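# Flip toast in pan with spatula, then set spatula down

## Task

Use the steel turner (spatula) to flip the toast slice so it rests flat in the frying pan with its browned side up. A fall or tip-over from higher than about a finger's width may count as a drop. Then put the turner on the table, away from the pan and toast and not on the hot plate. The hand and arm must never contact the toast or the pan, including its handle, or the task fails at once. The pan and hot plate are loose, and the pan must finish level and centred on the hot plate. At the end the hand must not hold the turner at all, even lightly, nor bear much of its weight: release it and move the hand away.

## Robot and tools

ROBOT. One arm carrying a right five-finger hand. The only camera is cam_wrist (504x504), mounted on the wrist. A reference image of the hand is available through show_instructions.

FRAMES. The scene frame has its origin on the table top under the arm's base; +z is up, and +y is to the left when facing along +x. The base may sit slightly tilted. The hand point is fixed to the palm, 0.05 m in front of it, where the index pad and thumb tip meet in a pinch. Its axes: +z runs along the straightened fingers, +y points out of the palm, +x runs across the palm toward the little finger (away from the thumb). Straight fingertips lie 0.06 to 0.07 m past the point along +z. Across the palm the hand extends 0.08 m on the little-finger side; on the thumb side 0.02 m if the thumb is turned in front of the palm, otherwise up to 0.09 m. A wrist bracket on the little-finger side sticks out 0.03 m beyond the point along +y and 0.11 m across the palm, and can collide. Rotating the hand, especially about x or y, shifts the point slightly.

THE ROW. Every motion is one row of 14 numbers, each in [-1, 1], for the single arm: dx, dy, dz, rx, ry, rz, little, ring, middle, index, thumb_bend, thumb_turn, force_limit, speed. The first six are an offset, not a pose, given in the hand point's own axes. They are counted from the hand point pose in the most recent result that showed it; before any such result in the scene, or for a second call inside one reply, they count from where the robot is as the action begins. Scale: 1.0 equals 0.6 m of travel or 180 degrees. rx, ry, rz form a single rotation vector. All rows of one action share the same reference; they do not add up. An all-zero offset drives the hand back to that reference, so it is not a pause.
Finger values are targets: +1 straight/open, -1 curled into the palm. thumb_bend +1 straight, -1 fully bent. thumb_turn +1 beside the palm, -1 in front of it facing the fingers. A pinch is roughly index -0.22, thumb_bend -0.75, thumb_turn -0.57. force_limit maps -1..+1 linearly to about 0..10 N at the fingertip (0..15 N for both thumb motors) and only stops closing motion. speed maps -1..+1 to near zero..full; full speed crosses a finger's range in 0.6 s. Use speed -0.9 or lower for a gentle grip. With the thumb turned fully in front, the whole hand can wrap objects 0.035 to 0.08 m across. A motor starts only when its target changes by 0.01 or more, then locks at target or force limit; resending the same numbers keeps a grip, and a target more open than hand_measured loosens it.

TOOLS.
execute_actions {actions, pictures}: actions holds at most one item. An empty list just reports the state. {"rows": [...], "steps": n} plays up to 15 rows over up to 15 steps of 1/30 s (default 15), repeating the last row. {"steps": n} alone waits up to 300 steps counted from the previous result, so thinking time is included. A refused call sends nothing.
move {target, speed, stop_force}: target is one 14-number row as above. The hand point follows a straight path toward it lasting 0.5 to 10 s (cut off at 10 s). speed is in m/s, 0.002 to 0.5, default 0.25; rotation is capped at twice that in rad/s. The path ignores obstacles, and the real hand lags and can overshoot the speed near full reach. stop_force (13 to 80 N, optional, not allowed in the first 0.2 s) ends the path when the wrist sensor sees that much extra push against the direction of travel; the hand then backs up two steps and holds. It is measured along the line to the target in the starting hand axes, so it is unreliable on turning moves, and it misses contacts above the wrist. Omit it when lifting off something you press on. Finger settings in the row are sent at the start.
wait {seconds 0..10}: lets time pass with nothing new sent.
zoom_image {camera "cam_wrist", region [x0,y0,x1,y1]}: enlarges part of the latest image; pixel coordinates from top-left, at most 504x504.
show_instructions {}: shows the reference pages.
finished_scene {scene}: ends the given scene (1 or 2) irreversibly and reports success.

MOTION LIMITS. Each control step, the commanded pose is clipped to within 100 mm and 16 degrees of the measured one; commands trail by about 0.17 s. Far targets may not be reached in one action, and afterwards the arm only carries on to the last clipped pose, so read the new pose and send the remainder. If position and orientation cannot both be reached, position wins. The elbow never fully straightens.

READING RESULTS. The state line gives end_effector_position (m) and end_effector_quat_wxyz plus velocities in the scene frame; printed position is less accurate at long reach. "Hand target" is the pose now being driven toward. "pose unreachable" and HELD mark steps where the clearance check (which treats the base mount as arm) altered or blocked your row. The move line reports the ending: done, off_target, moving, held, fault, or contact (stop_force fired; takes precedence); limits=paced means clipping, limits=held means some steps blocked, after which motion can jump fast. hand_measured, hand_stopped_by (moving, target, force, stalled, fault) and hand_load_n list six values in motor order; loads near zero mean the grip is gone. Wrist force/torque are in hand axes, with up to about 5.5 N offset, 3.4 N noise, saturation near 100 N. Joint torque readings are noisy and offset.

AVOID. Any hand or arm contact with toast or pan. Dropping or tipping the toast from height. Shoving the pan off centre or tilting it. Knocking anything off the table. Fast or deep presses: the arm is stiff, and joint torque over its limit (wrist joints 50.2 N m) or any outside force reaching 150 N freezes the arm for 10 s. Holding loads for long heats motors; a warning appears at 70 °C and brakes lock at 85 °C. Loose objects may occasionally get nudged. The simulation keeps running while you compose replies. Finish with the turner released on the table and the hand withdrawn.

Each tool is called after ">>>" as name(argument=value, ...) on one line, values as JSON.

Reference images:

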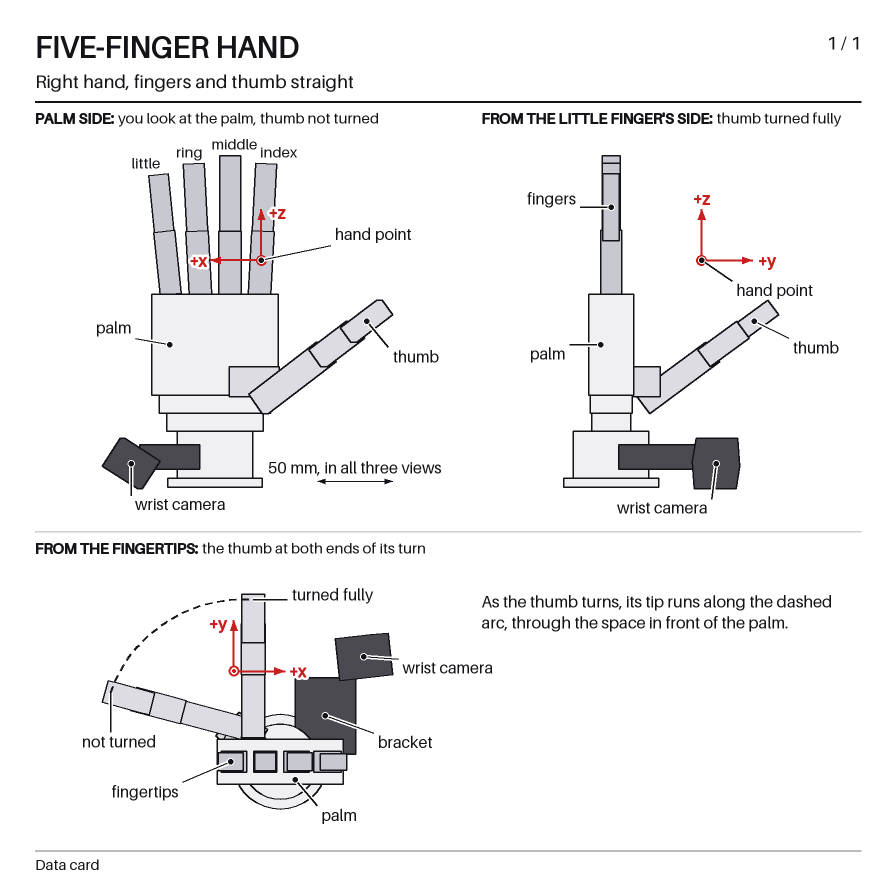

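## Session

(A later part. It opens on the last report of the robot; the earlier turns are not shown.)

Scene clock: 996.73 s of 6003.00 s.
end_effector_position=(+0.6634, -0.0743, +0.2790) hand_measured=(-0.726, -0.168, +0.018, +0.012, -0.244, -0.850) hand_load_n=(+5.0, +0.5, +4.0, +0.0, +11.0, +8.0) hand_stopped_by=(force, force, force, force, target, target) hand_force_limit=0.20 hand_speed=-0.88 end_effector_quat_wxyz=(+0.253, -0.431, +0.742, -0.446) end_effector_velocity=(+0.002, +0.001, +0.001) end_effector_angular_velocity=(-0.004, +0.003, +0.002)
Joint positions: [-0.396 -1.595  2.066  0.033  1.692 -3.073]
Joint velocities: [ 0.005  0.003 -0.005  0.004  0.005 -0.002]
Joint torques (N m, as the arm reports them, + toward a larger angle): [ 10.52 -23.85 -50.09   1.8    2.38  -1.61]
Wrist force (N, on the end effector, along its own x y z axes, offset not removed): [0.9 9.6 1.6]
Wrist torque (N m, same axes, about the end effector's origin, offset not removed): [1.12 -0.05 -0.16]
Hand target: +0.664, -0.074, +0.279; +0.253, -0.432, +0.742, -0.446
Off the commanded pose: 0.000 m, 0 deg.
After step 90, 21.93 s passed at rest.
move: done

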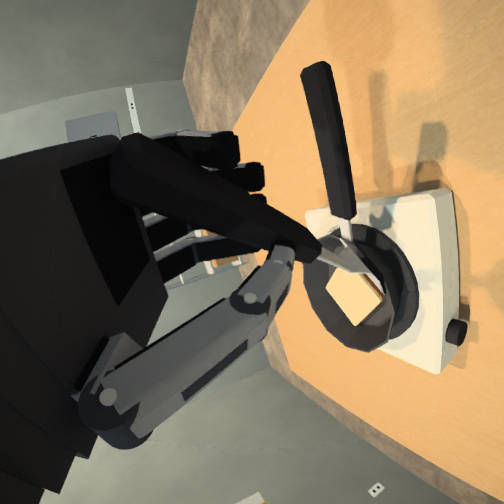

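>>> move(target=[0.0, 0.00443, 0.00237, 0, 0, 0, -1, -1, -0.45, -0.45, -0.25, -0.85, 0.2, -0.88], speed=0.004)

>>> zoom_image(camera="cam_wrist", region=[330, 230, 410, 310])

Scene clock: 1004.13 s of 6003.00 s.
end_effector_position=(+0.6634, -0.0744, +0.2761) hand_measured=(-0.726, -0.168, +0.018, +0.012, -0.244, -0.850) hand_load_n=(+4.0, +0.5, +5.0, +0.0, +10.5, +7.5) hand_stopped_by=(force, force, force, force, target, target) hand_force_limit=0.20 hand_speed=-0.88 end_effector_quat_wxyz=(+0.253, -0.431, +0.742, -0.446) end_effector_velocity=(-0.001, -0.000, -0.001) end_effector_angular_velocity=(+0.000, +0.001, -0.001)
Joint positions: [-0.396 -1.592  2.069  0.028  1.692 -3.073]
Joint velocities: [-0.001  0.     0.002 -0.001  0.    -0.   ]
Joint torques (N m, as the arm reports them, + toward a larger angle): [-12.9  -18.83 -30.12  -1.76  -1.98   1.69]
Wrist force (N, on the end effector, along its own x y z axes, offset not removed): [1.0 5.8 -3.5]
Wrist torque (N m, same axes, about the end effector's origin, offset not removed): [1.32 -0.27 0.26]
Hand target: +0.663, -0.074, +0.276; +0.253, -0.431, +0.742, -0.446
Off the commanded pose: 0.000 m, 0 deg.
After step 90, 3.40 s passed at rest.
move: done

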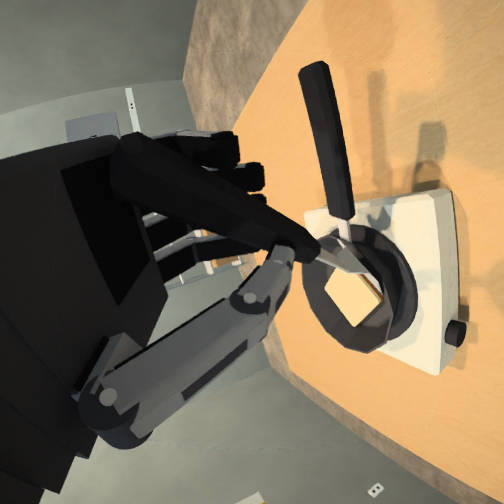

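Region (330, 230, 410, 310) of cam_wrist's 504x504 image, scaled by 6.300, with more detail than that image has.

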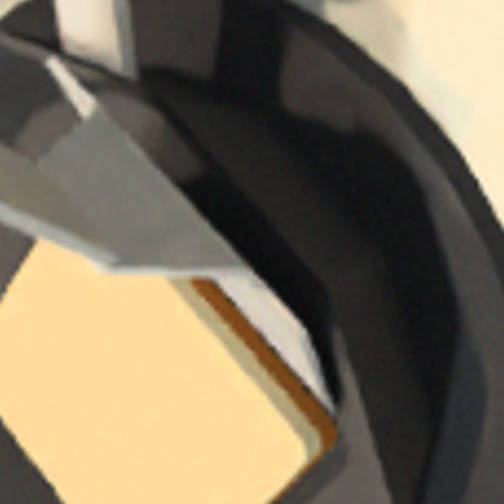

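>>> move(target=[-0.00769, -0.00231, 0.00242, 0, 0, 0, -1, -1, -0.45, -0.45, -0.25, -0.85, 0.2, -0.88], speed=0.004)

>>> zoom_image(camera="cam_wrist", region=[300, 230, 420, 350])

Scene clock: 1010.83 s of 6003.00 s.
end_effector_position=(+0.6673, -0.0714, +0.2765) hand_measured=(-0.726, -0.168, +0.018, +0.012, -0.244, -0.850) hand_load_n=(+3.5, +0.5, +5.5, +0.0, +10.5, +7.5) hand_stopped_by=(force, force, force, force, target, target) hand_force_limit=0.20 hand_speed=-0.88 end_effector_quat_wxyz=(+0.253, -0.431, +0.742, -0.446) end_effector_velocity=(+0.000, +0.000, -0.000) end_effector_angular_velocity=(+0.001, +0.002, -0.001)
Joint positions: [-0.386 -1.586  2.062  0.029  1.7   -3.068]
Joint velocities: [ 0.001  0.002 -0.002  0.002  0.002  0.001]
Joint torques (N m, as the arm reports them, + toward a larger angle): [ 12.56 -21.03 -48.29   2.11   2.41   1.58]
Wrist force (N, on the end effector, along its own x y z axes, offset not removed): [-1.5 6.0 1.0]
Wrist torque (N m, same axes, about the end effector's origin, offset not removed): [0.82 0.19 -0.06]
Hand target: +0.667, -0.071, +0.277; +0.253, -0.431, +0.742, -0.446
Off the commanded pose: 0.000 m, 0 deg.
After step 90, 2.23 s passed at rest.
move: done

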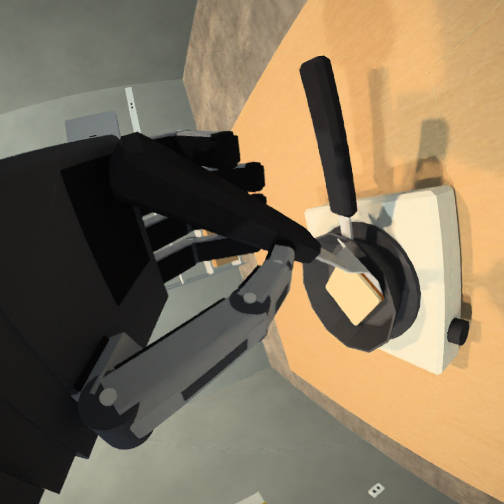

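Region (300, 230, 420, 350) of cam_wrist's 504x504 image, scaled by 4.200, with more detail than that image has.

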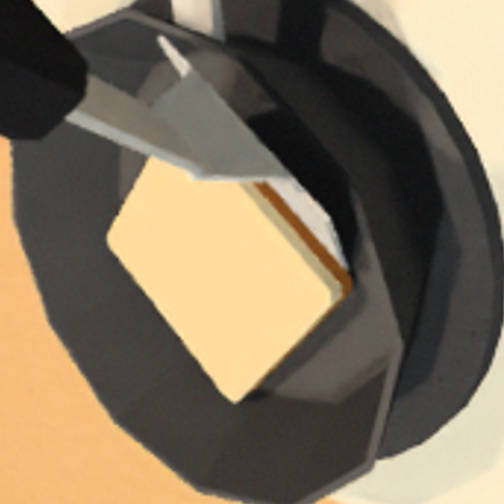

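>>> move(target=[-0.00769, -0.00158, 0.00282, 0, 0, 0, -1, -1, -0.45, -0.45, -0.25, -0.85, 0.2, -0.88], speed=0.004)

>>> zoom_image(camera="cam_wrist", region=[300, 230, 420, 350])

Scene clock: 1015.57 s of 6003.00 s.
end_effector_position=(+0.6712, -0.0684, +0.2765) hand_measured=(-0.726, -0.168, +0.018, +0.012, -0.244, -0.850) hand_load_n=(+3.5, +0.5, +5.5, +0.0, +10.5, +7.5) hand_stopped_by=(force, force, force, force, target, target) hand_force_limit=0.20 hand_speed=-0.88 end_effector_quat_wxyz=(+0.253, -0.431, +0.742, -0.446) end_effector_velocity=(+0.001, +0.001, +0.000) end_effector_angular_velocity=(-0.000, -0.001, +0.001)
Joint positions: [-0.377 -1.579  2.055  0.029  1.709 -3.063]
Joint velocities: [ 0.002  0.001 -0.002 -0.001  0.001  0.001]
Joint torques (N m, as the arm reports them, + toward a larger angle): [  9.8  -21.62 -49.01   2.26   2.24   1.92]
Wrist force (N, on the end effector, along its own x y z axes, offset not removed): [1.2 5.8 -1.3]
Wrist torque (N m, same axes, about the end effector's origin, offset not removed): [1.08 -0.05 0.08]
Hand target: +0.671, -0.068, +0.277; +0.253, -0.431, +0.742, -0.446
Off the commanded pose: 0.000 m, 0 deg.
After step 90, 0.30 s passed at rest.
move: done

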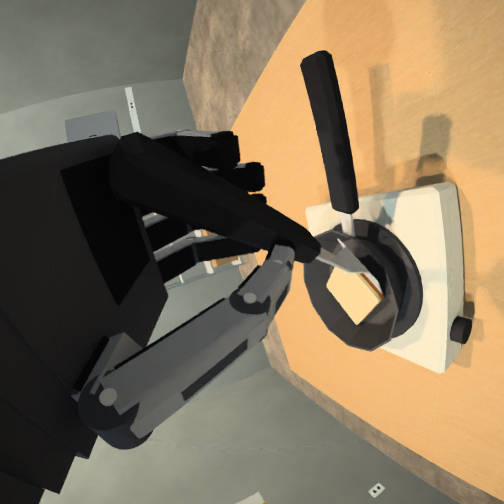

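Region (300, 230, 420, 350) of cam_wrist's 504x504 image, scaled by 4.200, with more detail than that image has.

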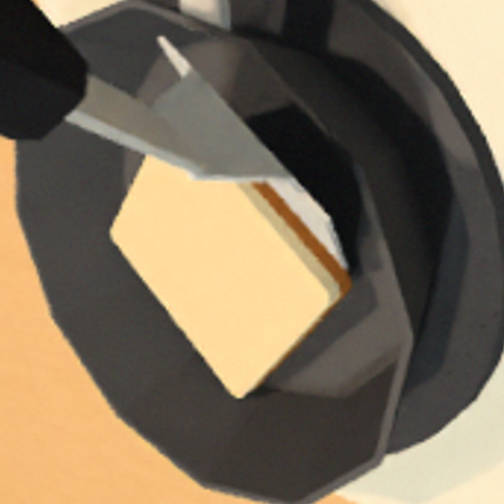

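>>> move(target=[-0.01538, -0.00315, 0.00563, 0, 0, 0, -1, -1, -0.45, -0.45, -0.25, -0.85, 0.2, -0.88], speed=0.005)

>>> zoom_image(camera="cam_wrist", region=[300, 230, 420, 350])

Scene clock: 1023.07 s of 6003.00 s.
end_effector_position=(+0.6790, -0.0625, +0.2765) hand_measured=(-0.726, -0.168, +0.018, +0.012, -0.244, -0.850) hand_load_n=(+3.5, +0.5, +5.5, +0.0, +10.5, +7.5) hand_stopped_by=(force, force, force, force, target, target) hand_force_limit=0.20 hand_speed=-0.88 end_effector_quat_wxyz=(+0.253, -0.431, +0.742, -0.446) end_effector_velocity=(+0.001, +0.000, -0.000) end_effector_angular_velocity=(-0.000, -0.000, -0.002)
Joint positions: [-0.358 -1.564  2.041  0.031  1.725 -3.054]
Joint velocities: [ 0.002  0.002 -0.002 -0.001  0.003  0.002]
Joint torques (N m, as the arm reports them, + toward a larger angle): [ 10.64 -24.88 -49.28   2.14   2.85   2.06]
Wrist force (N, on the end effector, along its own x y z axes, offset not removed): [6.5 4.8 -0.3]
Wrist torque (N m, same axes, about the end effector's origin, offset not removed): [0.94 -0.87 0.34]
Hand target: +0.679, -0.062, +0.276; +0.253, -0.431, +0.742, -0.446
Off the commanded pose: 0.000 m, 0 deg.
After step 90, 2.30 s passed at rest.
move: done

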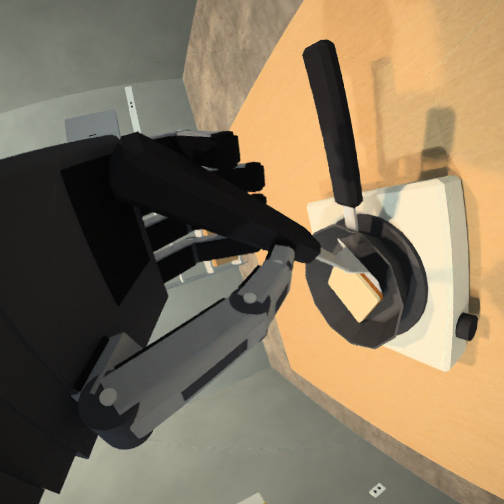

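Region (300, 230, 420, 350) of cam_wrist's 504x504 image, scaled by 4.200, with more detail than that image has.

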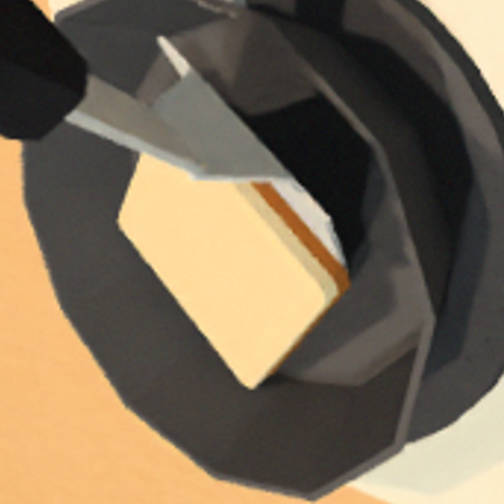

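>>> move(target=[-0.03075, -0.00777, 0.01048, 0, 0, 0, -1, -1, -0.45, -0.45, -0.25, -0.85, 0.2, -0.88], speed=0.008)

>>> zoom_image(camera="cam_wrist", region=[300, 210, 440, 350])

Scene clock: 1043.00 s of 6003.00 s.
end_effector_position=(+0.6948, -0.0505, +0.2774) hand_measured=(-0.726, -0.168, +0.018, +0.012, -0.244, -0.850) hand_load_n=(+3.5, +0.5, +5.0, +0.0, +10.5, +7.0) hand_stopped_by=(force, force, force, force, target, target) hand_force_limit=0.20 hand_speed=-0.88 end_effector_quat_wxyz=(+0.253, -0.431, +0.742, -0.446) end_effector_velocity=(+0.002, +0.001, +0.000) end_effector_angular_velocity=(-0.001, -0.001, -0.001)
Joint positions: [-0.323 -1.537  2.011  0.036  1.756 -3.037]
Joint velocities: [ 0.004  0.003 -0.003 -0.002  0.005  0.002]
Joint torques (N m, as the arm reports them, + toward a larger angle): [  7.11 -27.26 -49.99   1.57   2.07   2.21]
Wrist force (N, on the end effector, along its own x y z axes, offset not removed): [4.1 4.1 -1.7]
Wrist torque (N m, same axes, about the end effector's origin, offset not removed): [0.39 -0.44 -0.04]
Hand target: +0.695, -0.050, +0.277; +0.253, -0.431, +0.742, -0.446
Off the commanded pose: 0.000 m, 0 deg.
After step 90, 14.23 s passed at rest.
move: done

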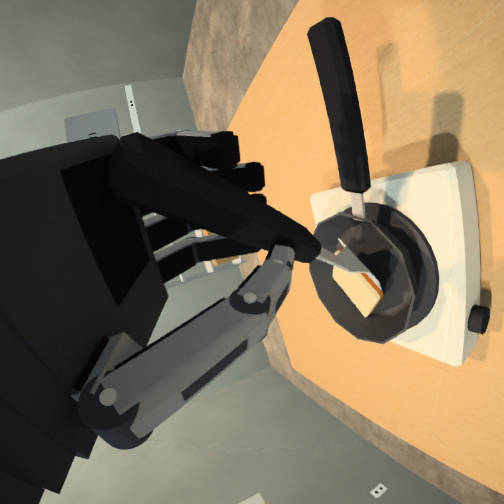

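Region (300, 210, 440, 350) of cam_wrist's 504x504 image, scaled by 3.600, with more detail than that image has.

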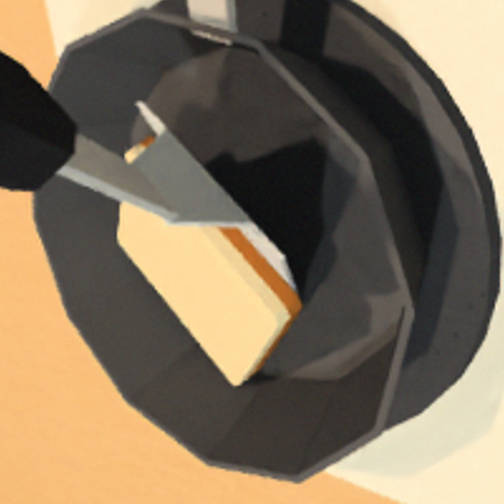

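>>> move(target=[-0.03077, -0.0063, 0.01127, 0, 0, 0, -1, -1, -0.45, -0.45, -0.25, -0.85, 0.2, -0.88], speed=0.008)

>>> zoom_image(camera="cam_wrist", region=[300, 200, 450, 350])

Scene clock: 1049.27 s of 6003.00 s.
end_effector_position=(+0.7106, -0.0385, +0.2773) hand_measured=(-0.726, -0.168, +0.018, +0.012, -0.244, -0.850) hand_load_n=(+3.5, +0.5, +5.5, +0.0, +10.5, +7.0) hand_stopped_by=(force, force, force, force, target, target) hand_force_limit=0.20 hand_speed=-0.88 end_effector_quat_wxyz=(+0.253, -0.431, +0.742, -0.446) end_effector_velocity=(+0.002, +0.000, -0.001) end_effector_angular_velocity=(+0.000, +0.000, -0.001)
Joint positions: [-0.289 -1.508  1.981  0.041  1.785 -3.02 ]
Joint velocities: [ 0.002  0.004 -0.003 -0.001  0.003  0.002]
Joint torques (N m, as the arm reports them, + toward a larger angle): [  6.03 -29.37 -49.24   2.08   2.63   1.81]
Wrist force (N, on the end effector, along its own x y z axes, offset not removed): [-0.1 10.3 -0.8]
Wrist torque (N m, same axes, about the end effector's origin, offset not removed): [1.30 0.13 0.01]
Hand target: +0.711, -0.038, +0.277; +0.253, -0.431, +0.742, -0.446
Off the commanded pose: 0.000 m, 0 deg.
After step 90, 0.57 s passed at rest.
move: done

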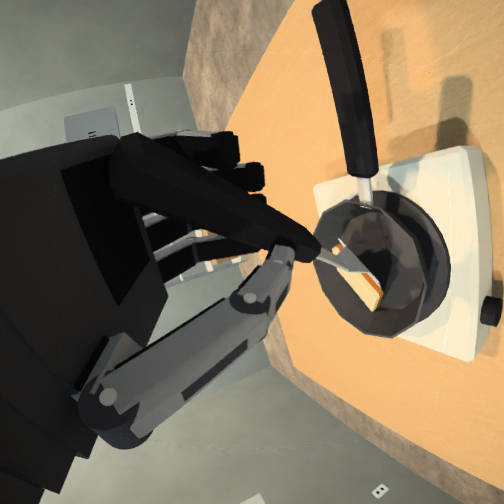

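Region (300, 200, 450, 350) of cam_wrist's 504x504 image, scaled by 3.360, with more detail than that image has.

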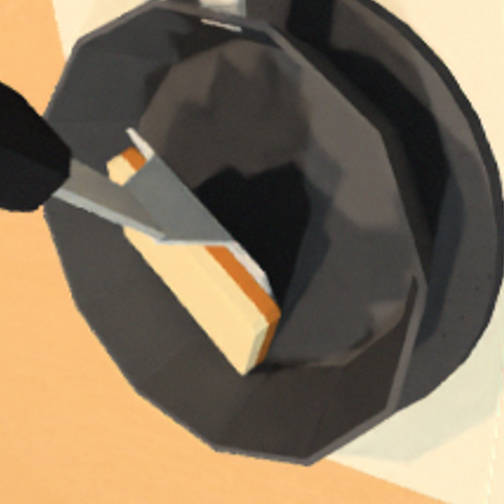

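>>> move(target=[-0.01846, -0.00378, 0.00676, 0, 0, 0, -1, -1, -0.45, -0.45, -0.25, -0.85, 0.2, -0.88], speed=0.008)

>>> zoom_image(camera="cam_wrist", region=[310, 220, 420, 330])

Scene clock: 1054.77 s of 6003.00 s.
end_effector_position=(+0.7199, -0.0314, +0.2772) hand_measured=(-0.726, -0.168, +0.018, +0.012, -0.244, -0.850) hand_load_n=(+3.5, +0.5, +5.5, +0.0, +10.5, +7.0) hand_stopped_by=(force, force, force, force, target, target) hand_force_limit=0.20 hand_speed=-0.88 end_effector_quat_wxyz=(+0.253, -0.431, +0.742, -0.446) end_effector_velocity=(+0.001, +0.001, -0.000) end_effector_angular_velocity=(+0.001, -0.000, +0.000)
Joint positions: [-0.27  -1.491  1.963  0.044  1.801 -3.01 ]
Joint velocities: [ 0.003  0.002 -0.003  0.001  0.002  0.002]
Joint torques (N m, as the arm reports them, + toward a larger angle): [ 10.41 -32.02 -49.85   2.05   2.41   1.89]
Wrist force (N, on the end effector, along its own x y z axes, offset not removed): [3.9 4.5 -3.8]
Wrist torque (N m, same axes, about the end effector's origin, offset not removed): [0.75 -0.24 0.14]
Hand target: +0.720, -0.031, +0.277; +0.253, -0.431, +0.742, -0.446
Off the commanded pose: 0.000 m, 0 deg.
After step 90, 0.80 s passed at rest.
move: done

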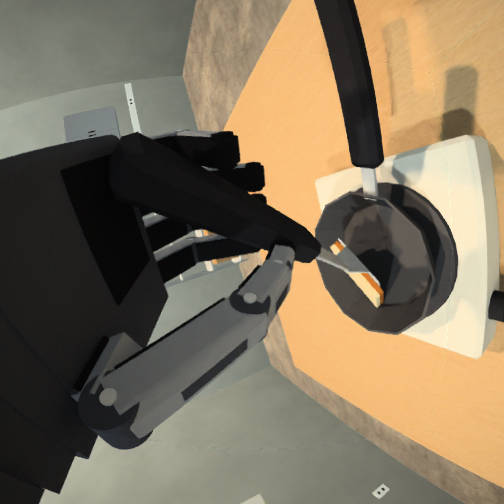

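Region (310, 220, 420, 330) of cam_wrist's 504x504 image, scaled by 4.582, with more detail than that image has.

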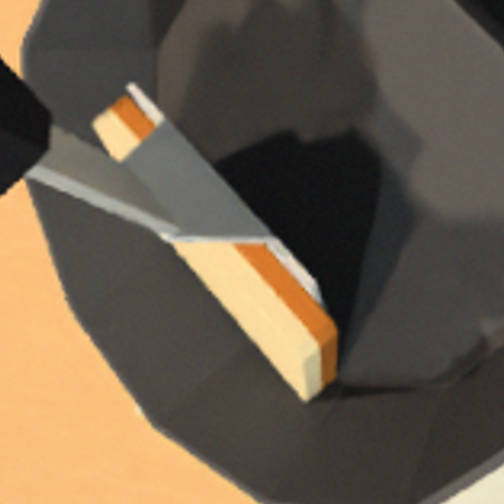

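>>> move(target=[-0.05495, -0.04532, 0.00192, -0.02144, 0.02406, -0.04522, -1, -1, -0.45, -0.45, -0.25, -0.85, 0.2, -0.88], speed=0.02)

>>> zoom_image(camera="cam_wrist", region=[300, 200, 450, 350])

Scene clock: 1073.60 s of 6003.00 s.
end_effector_position=(+0.7485, -0.0097, +0.3001) hand_measured=(-0.726, -0.168, +0.018, +0.012, -0.244, -0.850) hand_load_n=(+3.5, +0.5, +5.5, +0.0, +10.5, +7.0) hand_stopped_by=(force, force, force, force, target, target) hand_force_limit=0.20 hand_speed=-0.88 end_effector_quat_wxyz=(+0.179, -0.474, +0.733, -0.453) end_effector_velocity=(+0.002, +0.001, +0.002) end_effector_angular_velocity=(-0.006, +0.006, -0.000)
Joint positions: [-0.173 -1.404  1.8    0.215  1.951 -3.074]
Joint velocities: [ 0.005  0.005 -0.009  0.008  0.008 -0.003]
Joint torques (N m, as the arm reports them, + toward a larger angle): [ 11.27 -39.43 -49.18   2.1    3.15  -1.98]
Wrist force (N, on the end effector, along its own x y z axes, offset not removed): [-1.3 5.7 0.9]
Wrist torque (N m, same axes, about the end effector's origin, offset not removed): [0.78 0.33 -0.15]
Hand target: +0.749, -0.010, +0.300; +0.178, -0.474, +0.733, -0.453
Off the commanded pose: 0.000 m, 0 deg.
After step 90, 11.23 s passed at rest.
move: done

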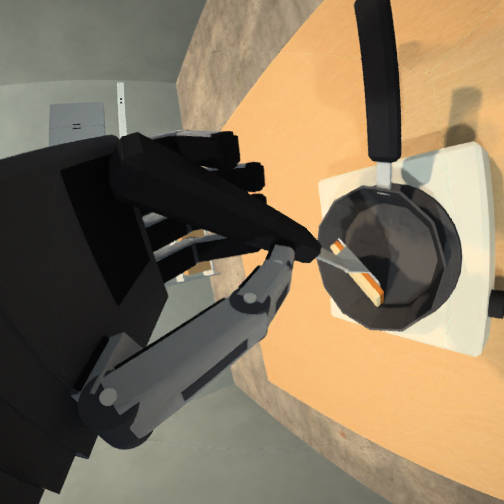

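Region (300, 200, 450, 350) of cam_wrist's 504x504 image, scaled by 3.360, with more detail than that image has.

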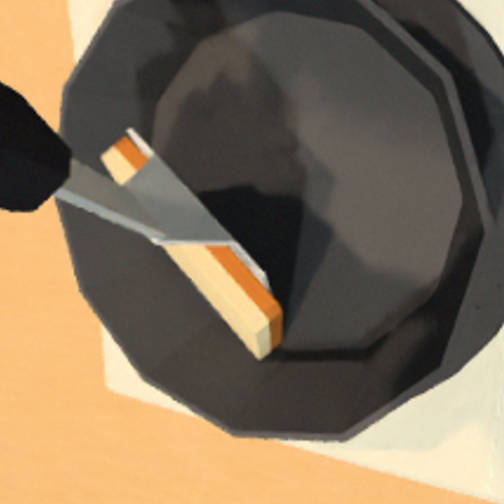

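>>> move(target=[-0.05495, -0.04238, 0.0035, -0.02144, 0.02406, -0.04522, -1, -1, -0.45, -0.45, -0.25, -0.85, 0.2, -0.88], speed=0.02)

>>> zoom_image(camera="cam_wrist", region=[300, 200, 450, 350])

Scene clock: 1081.67 s of 6003.00 s.
end_effector_position=(+0.7794, +0.0138, +0.3144) hand_measured=(-0.726, -0.168, +0.018, +0.012, -0.244, -0.850) hand_load_n=(+3.5, +0.5, +5.5, +0.0, +10.5, +7.5) hand_stopped_by=(force, force, force, force, target, target) hand_force_limit=0.20 hand_speed=-0.88 end_effector_quat_wxyz=(+0.103, -0.513, +0.719, -0.458) end_effector_velocity=(+0.002, +0.001, +0.001) end_effector_angular_velocity=(-0.007, +0.007, -0.001)
Joint positions: [-0.088 -1.295  1.63   0.378  2.091 -3.122]
Joint velocities: [ 0.004  0.007 -0.01   0.009  0.009 -0.002]
Joint torques (N m, as the arm reports them, + toward a larger angle): [  8.56 -48.91 -51.3    3.33   3.32  -1.84]
Wrist force (N, on the end effector, along its own x y z axes, offset not removed): [2.6 4.0 -2.0]
Wrist torque (N m, same axes, about the end effector's origin, offset not removed): [0.57 -0.37 -0.08]
Hand target: +0.780, +0.014, +0.314; +0.102, -0.513, +0.719, -0.458
Off the commanded pose: 0.000 m, 0 deg.
After step 90, 0.50 s passed at rest.
move: done

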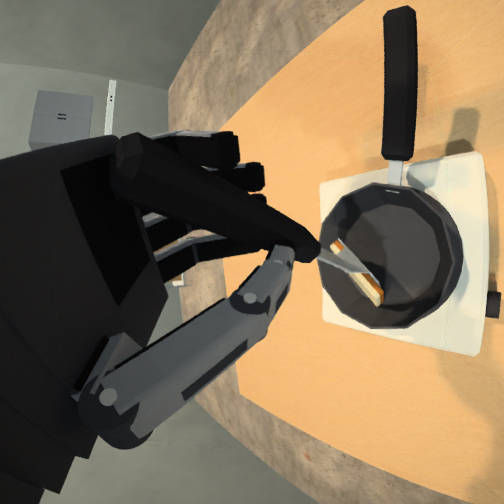

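Region (300, 200, 450, 350) of cam_wrist's 504x504 image, scaled by 3.360, with more detail than that image has.

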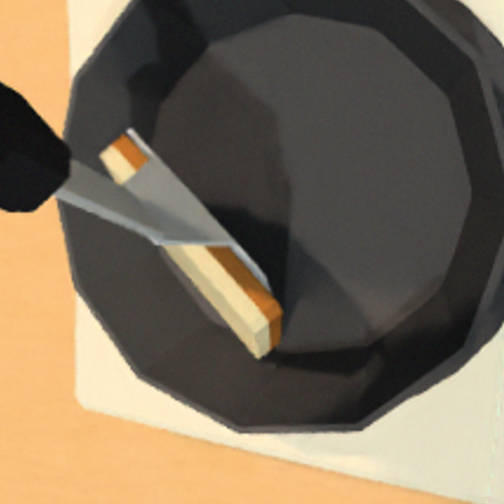

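>>> move(target=[-0.05495, -0.04238, 0.0035, -0.02144, 0.02406, -0.04522, -1, -1, -0.45, -0.45, -0.25, -0.85, 0.2, -0.88], speed=0.02)

>>> zoom_image(camera="cam_wrist", region=[300, 200, 450, 350])

Scene clock: 1097.90 s of 6003.00 s.
end_effector_position=(+0.8118, +0.0385, +0.3217) hand_measured=(-0.726, -0.168, +0.018, +0.012, -0.244, -0.850) hand_load_n=(+3.0, +0.5, +5.5, +0.0, +10.5, +6.5) hand_stopped_by=(force, force, force, force, target, target) hand_force_limit=0.20 hand_speed=-0.88 end_effector_quat_wxyz=(+0.026, -0.548, +0.700, -0.458) end_effector_velocity=(+0.002, +0.002, +0.000) end_effector_angular_velocity=(-0.007, +0.009, -0.000)
Joint positions: [-0.015 -1.168  1.453  0.543  2.219 -3.157]
Joint velocities: [ 0.004  0.008 -0.01   0.01   0.008 -0.002]
Joint torques (N m, as the arm reports them, + toward a larger angle): [  7.79 -55.44 -50.42   3.75   3.2   -2.26]
Wrist force (N, on the end effector, along its own x y z axes, offset not removed): [-1.1 8.1 -1.4]
Wrist torque (N m, same axes, about the end effector's origin, offset not removed): [1.35 0.16 -0.03]
Hand target: +0.812, +0.039, +0.322; +0.026, -0.548, +0.700, -0.458
Off the commanded pose: 0.000 m, 0 deg.
After step 90, 8.67 s passed at rest.
move: done

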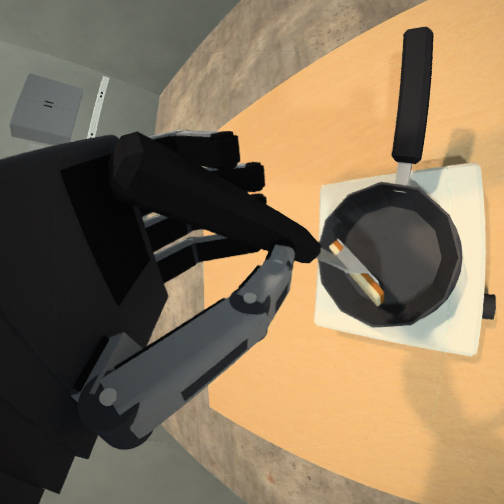

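Region (300, 200, 450, 350) of cam_wrist's 504x504 image, scaled by 3.360, with more detail than that image has.

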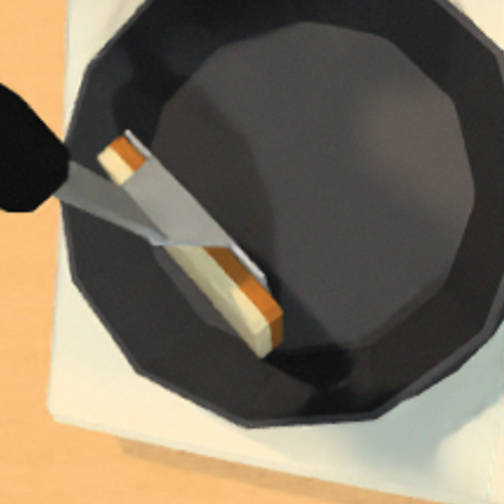

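>>> move(target=[-0.04007, -0.03682, -0.00062, -0.01716, 0.01924, -0.03618, -1, -1, -0.45, -0.45, -0.25, -0.85, 0.2, -0.88], speed=0.02)

>>> zoom_image(camera="cam_wrist", region=[300, 200, 450, 350])

Scene clock: 1114.93 s of 6003.00 s.
end_effector_position=(+0.8373, +0.0580, +0.3253) hand_measured=(-0.726, -0.168, +0.018, +0.012, -0.244, -0.850) hand_load_n=(+3.0, +0.5, +6.0, +0.0, +10.0, +7.0) hand_stopped_by=(force, force, force, force, target, target) hand_force_limit=0.20 hand_speed=-0.88 end_effector_quat_wxyz=(-0.035, -0.573, +0.680, -0.456) end_effector_velocity=(+0.002, +0.000, +0.001) end_effector_angular_velocity=(-0.007, +0.008, -0.002)
Joint positions: [ 0.035 -1.06   1.304  0.684  2.311 -3.178]
Joint velocities: [ 0.002  0.008 -0.012  0.011  0.008 -0.001]
Joint torques (N m, as the arm reports them, + toward a larger angle): [  6.87 -67.85 -50.58   4.12   3.54  -2.12]
Wrist force (N, on the end effector, along its own x y z axes, offset not removed): [-0.8 2.9 -0.9]
Wrist torque (N m, same axes, about the end effector's origin, offset not removed): [0.41 0.05 -0.20]
Hand target: +0.838, +0.058, +0.325; -0.036, -0.573, +0.680, -0.456
Off the commanded pose: 0.000 m, 0 deg.
After step 90, 10.33 s passed at rest.
move: done

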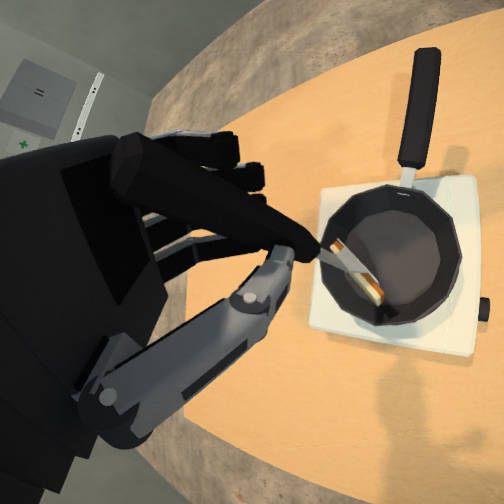

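Region (300, 200, 450, 350) of cam_wrist's 504x504 image, scaled by 3.360, with more detail than that image has.

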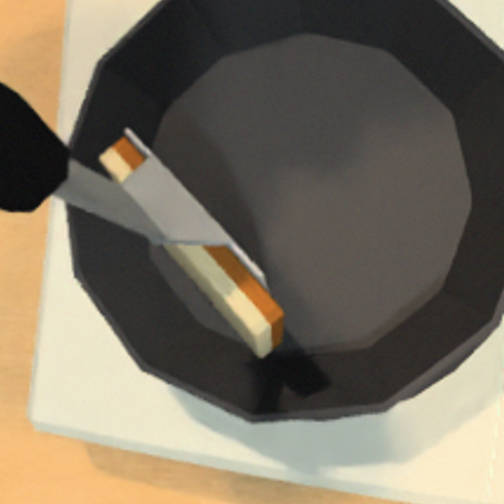

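>>> move(target=[-0.02675, -0.0222, 0.00087, -0.01072, 0.01203, -0.02261, -1, -1, -0.45, -0.45, -0.25, -0.85, 0.2, -0.88], speed=0.012)

>>> zoom_image(camera="cam_wrist", region=[300, 200, 450, 350])

Scene clock: 1126.27 s of 6003.00 s.
end_effector_position=(+0.8537, +0.0705, +0.3235) hand_measured=(-0.726, -0.168, +0.018, +0.012, -0.244, -0.850) hand_load_n=(+3.0, +0.5, +6.0, +0.0, +10.0, +7.0) hand_stopped_by=(force, force, force, force, target, target) hand_force_limit=0.20 hand_speed=-0.88 end_effector_quat_wxyz=(-0.074, -0.587, +0.666, -0.454) end_effector_velocity=(+0.001, +0.001, +0.000) end_effector_angular_velocity=(-0.003, +0.004, +0.000)
Joint positions: [ 0.062 -0.987  1.208  0.772  2.366 -3.186]
Joint velocities: [ 0.001  0.004 -0.007  0.007  0.003 -0.   ]
Joint torques (N m, as the arm reports them, + toward a larger angle): [ 10.11 -75.93 -50.77   4.54   4.01  -2.1 ]
Wrist force (N, on the end effector, along its own x y z axes, offset not removed): [-3.1 2.7 1.1]
Wrist torque (N m, same axes, about the end effector's origin, offset not removed): [0.23 0.22 -0.28]
Hand target: +0.854, +0.071, +0.323; -0.074, -0.587, +0.666, -0.454
Off the commanded pose: 0.000 m, 0 deg.
After step 90, 4.53 s passed at rest.
move: done

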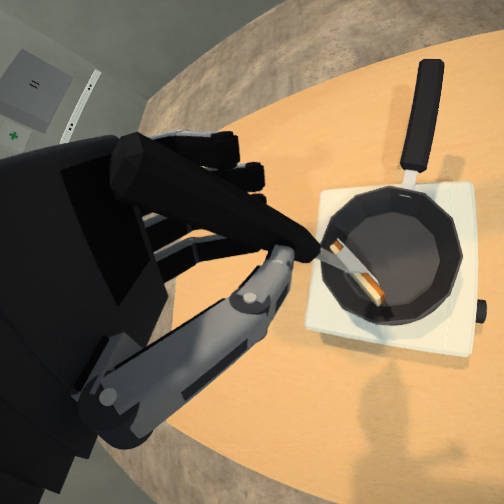

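Region (300, 200, 450, 350) of cam_wrist's 504x504 image, scaled by 3.360, with more detail than that image has.

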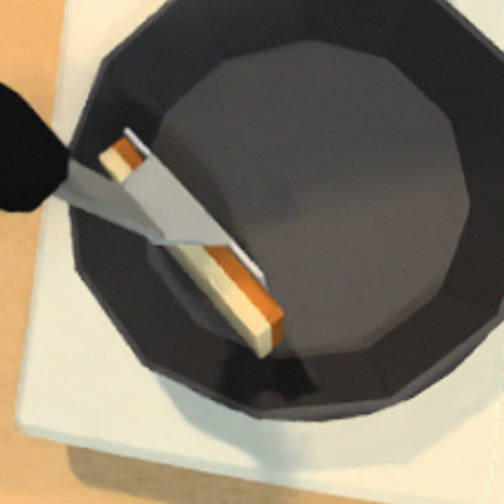

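>>> move(target=[-0.02675, -0.0222, 0.00087, -0.01072, 0.01203, -0.02261, -1, -1, -0.45, -0.45, -0.25, -0.85, 0.2, -0.88], speed=0.012)

>>> zoom_image(camera="cam_wrist", region=[300, 200, 450, 350])

Scene clock: 1134.90 s of 6003.00 s.
end_effector_position=(+0.8699, +0.0828, +0.3199) hand_measured=(-0.726, -0.168, +0.018, +0.012, -0.244, -0.850) hand_load_n=(+3.0, +0.5, +6.0, +0.0, +10.0, +7.0) hand_stopped_by=(force, force, force, force, target, target) hand_force_limit=0.20 hand_speed=-0.88 end_effector_quat_wxyz=(+0.112, +0.600, -0.651, +0.451) end_effector_velocity=(+0.000, +0.001, -0.001) end_effector_angular_velocity=(-0.005, +0.008, -0.000)
Joint positions: [ 0.087 -0.911  1.11   0.864  2.418 -3.191]
Joint velocities: [ 0.002  0.006 -0.007  0.009  0.005 -0.   ]
Joint torques (N m, as the arm reports them, + toward a larger angle): [  9.55 -78.01 -50.79   4.85   3.54  -2.01]
Wrist force (N, on the end effector, along its own x y z axes, offset not removed): [0.5 7.7 -4.2]
Wrist torque (N m, same axes, about the end effector's origin, offset not removed): [1.54 -0.05 0.11]
Hand target: +0.870, +0.083, +0.320; +0.112, +0.600, -0.651, +0.451
Off the commanded pose: 0.000 m, 0 deg.
After step 90, 1.80 s passed at rest.
move: done

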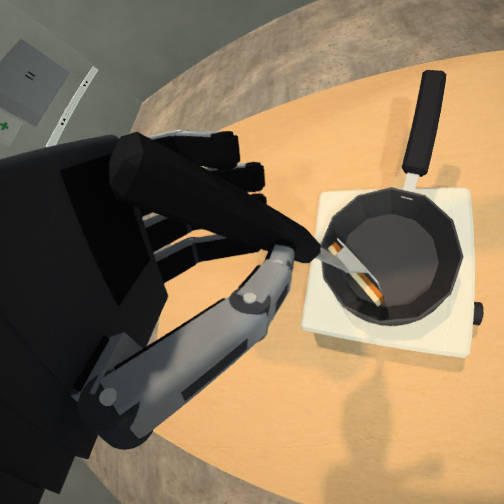

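Region (300, 200, 450, 350) of cam_wrist's 504x504 image, scaled by 3.360, with more detail than that image has.

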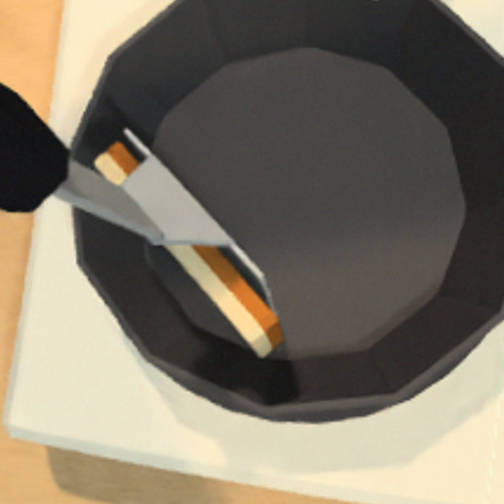

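>>> move(target=[-0.02675, -0.0222, 0.00087, -0.01072, 0.01203, -0.02261, -1, -1, -0.45, -0.45, -0.25, -0.85, 0.2, -0.88], speed=0.012)

>>> zoom_image(camera="cam_wrist", region=[300, 200, 450, 350])

Scene clock: 1164.17 s of 6003.00 s.
end_effector_position=(+0.8857, +0.0949, +0.3145) hand_measured=(-0.726, -0.168, +0.018, +0.012, -0.244, -0.850) hand_load_n=(+3.0, +0.5, +6.0, +0.0, +10.0, +7.0) hand_stopped_by=(force, force, force, force, target, target) hand_force_limit=0.20 hand_speed=-0.88 end_effector_quat_wxyz=(+0.150, +0.612, -0.635, +0.447) end_effector_velocity=(+0.001, +0.002, -0.001) end_effector_angular_velocity=(-0.002, +0.004, +0.001)
Joint positions: [ 0.11  -0.831  1.008  0.959  2.467 -3.192]
Joint velocities: [ 0.002  0.006 -0.007  0.006  0.002 -0.   ]
Joint torques (N m, as the arm reports them, + toward a larger angle): [  8.31 -83.13 -51.64   4.73   4.53  -0.07]
Wrist force (N, on the end effector, along its own x y z axes, offset not removed): [-1.6 4.0 1.1]
Wrist torque (N m, same axes, about the end effector's origin, offset not removed): [0.56 0.12 -0.14]
Hand target: +0.886, +0.095, +0.315; +0.150, +0.612, -0.635, +0.447
Off the commanded pose: 0.000 m, 0 deg.
After step 90, 22.43 s passed at rest.
move: done

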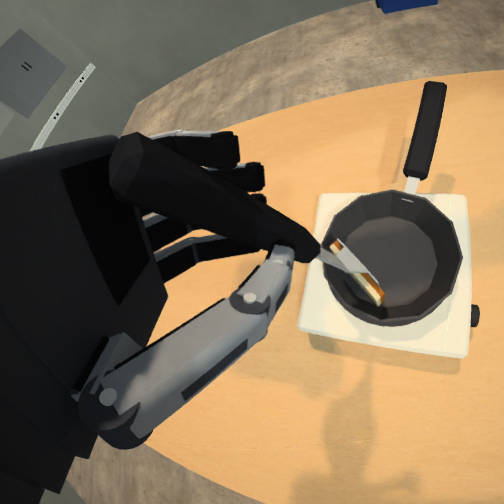

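Region (300, 200, 450, 350) of cam_wrist's 504x504 image, scaled by 3.360, with more detail than that image has.

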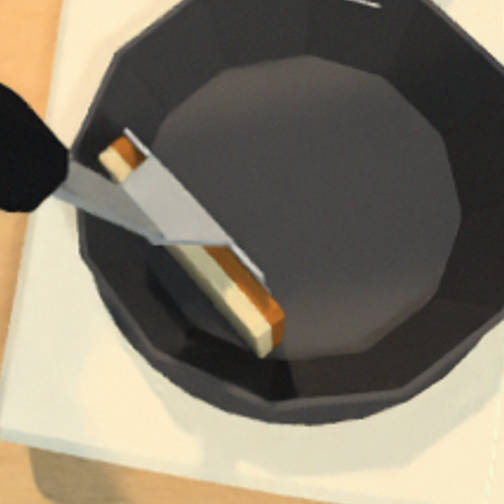

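>>> move(target=[-0.02675, -0.0222, 0.00087, -0.01072, 0.01203, -0.02261, -1, -1, -0.45, -0.45, -0.25, -0.85, 0.2, -0.88], speed=0.008)

>>> zoom_image(camera="cam_wrist", region=[290, 200, 450, 360])

Scene clock: 1172.10 s of 6003.00 s.
end_effector_position=(+0.9012, +0.1068, +0.3075) hand_measured=(-0.726, -0.168, +0.018, +0.012, -0.244, -0.850) hand_load_n=(+3.0, +0.5, +6.0, +0.0, +10.0, +7.5) hand_stopped_by=(force, force, force, force, target, target) hand_force_limit=0.20 hand_speed=-0.88 end_effector_quat_wxyz=(+0.188, +0.623, -0.618, +0.442) end_effector_velocity=(+0.001, +0.000, +0.000) end_effector_angular_velocity=(-0.003, +0.003, -0.001)
Joint positions: [ 0.13  -0.748  0.901  1.059  2.514 -3.19 ]
Joint velocities: [ 0.001  0.003 -0.005  0.006  0.003  0.001]
Joint torques (N m, as the arm reports them, + toward a larger angle): [ 10.17 -88.83 -49.96   5.34   4.84   1.69]
Wrist force (N, on the end effector, along its own x y z axes, offset not removed): [-0.4 4.2 4.5]
Wrist torque (N m, same axes, about the end effector's origin, offset not removed): [0.42 -0.30 0.04]
Hand target: +0.901, +0.107, +0.307; +0.188, +0.623, -0.617, +0.442
Off the commanded pose: 0.000 m, 0 deg.
move: done

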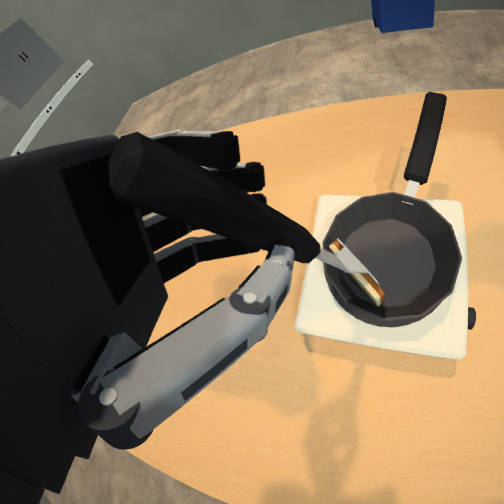

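Region (290, 200, 450, 360) of cam_wrist's 504x504 image, scaled by 3.150, with more detail than that image has.

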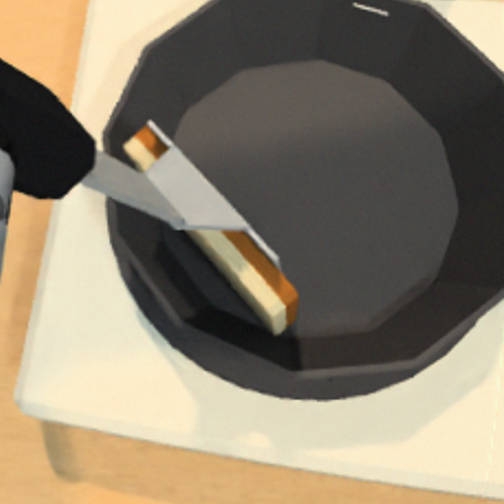

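>>> move(target=[-0.02675, -0.0222, 0.00087, -0.01072, 0.01203, -0.02261, -1, -1, -0.45, -0.45, -0.25, -0.85, 0.2, -0.88], speed=0.008)

>>> zoom_image(camera="cam_wrist", region=[290, 200, 450, 360])

Scene clock: 1184.47 s of 6003.00 s.
end_effector_position=(+0.9162, +0.1182, +0.2987) hand_measured=(-0.726, -0.168, +0.018, +0.012, -0.244, -0.850) hand_load_n=(+3.0, +0.5, +6.0, +0.0, +10.0, +7.5) hand_stopped_by=(force, force, force, force, target, target) hand_force_limit=0.20 hand_speed=-0.88 end_effector_quat_wxyz=(+0.225, +0.633, -0.599, +0.436) end_effector_velocity=(+0.001, +0.000, -0.000) end_effector_angular_velocity=(-0.004, +0.003, -0.001)
Joint positions: [ 0.149 -0.66   0.789  1.165  2.559 -3.184]
Joint velocities: [ 0.001  0.004 -0.005  0.005  0.004  0.001]
Joint torques (N m, as the arm reports them, + toward a larger angle): [  8.73 -93.19 -50.51   5.75   4.54   1.82]
Wrist force (N, on the end effector, along its own x y z axes, offset not removed): [1.1 5.8 0.5]
Wrist torque (N m, same axes, about the end effector's origin, offset not removed): [0.82 -0.35 0.21]
Hand target: +0.916, +0.118, +0.299; +0.225, +0.633, -0.599, +0.436
Off the commanded pose: 0.000 m, 0 deg.
After step 90, 3.73 s passed at rest.
move: done

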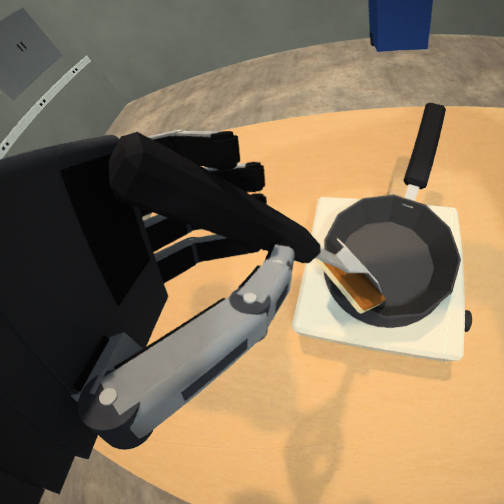

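Region (290, 200, 450, 360) of cam_wrist's 504x504 image, scaled by 3.150, with more detail than that image has.

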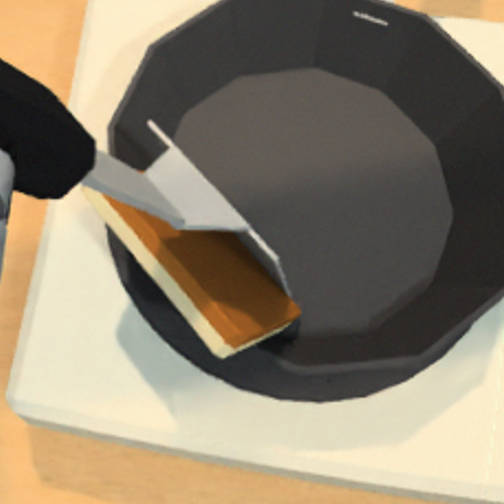

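>>> move(target=[0.00687, 0.01452, 0.00448, 0, 0, 0, -1, -1, -0.45, -0.45, -0.25, -0.85, 0.2, -0.88], speed=0.006)

>>> zoom_image(camera="cam_wrist", region=[290, 200, 450, 360])

Scene clock: 1190.43 s of 6003.00 s.
end_effector_position=(+0.9083, +0.1122, +0.2987) hand_measured=(-0.726, -0.168, +0.018, +0.012, -0.244, -0.850) hand_load_n=(+3.0, +0.5, +6.0, +0.0, +10.0, +7.5) hand_stopped_by=(force, force, force, force, target, target) hand_force_limit=0.20 hand_speed=-0.88 end_effector_quat_wxyz=(+0.225, +0.633, -0.599, +0.436) end_effector_velocity=(-0.001, -0.001, -0.000) end_effector_angular_velocity=(+0.002, -0.002, -0.000)
Joint positions: [ 0.144 -0.683  0.828  1.141  2.558 -3.193]
Joint velocities: [-0.001 -0.004  0.006 -0.005 -0.002 -0.001]
Joint torques (N m, as the arm reports them, + toward a larger angle): [ -13.6  -117.16  -33.97    2.2    -0.08   -1.97]
Wrist force (N, on the end effector, along its own x y z axes, offset not removed): [-2.0 6.2 1.8]
Wrist torque (N m, same axes, about the end effector's origin, offset not removed): [0.81 0.11 0.12]
Hand target: +0.908, +0.112, +0.299; +0.225, +0.633, -0.599, +0.436
Off the commanded pose: 0.000 m, 0 deg.
After step 90, 1.07 s passed at rest.
move: done

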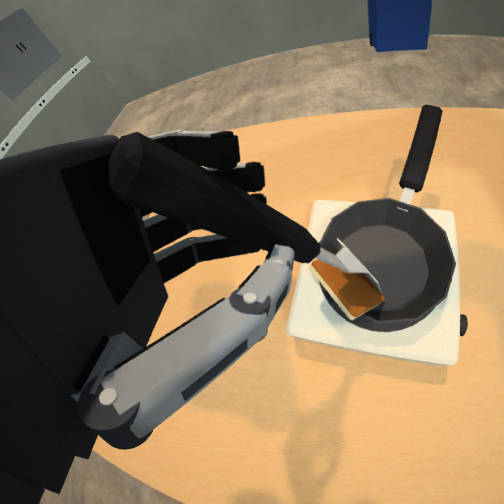

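Region (290, 200, 450, 360) of cam_wrist's 504x504 image, scaled by 3.150, with more detail than that image has.

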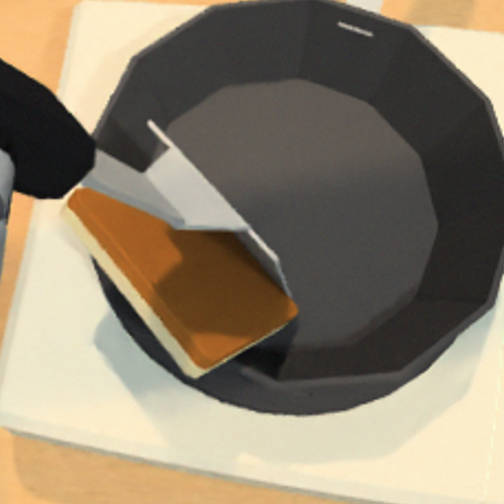

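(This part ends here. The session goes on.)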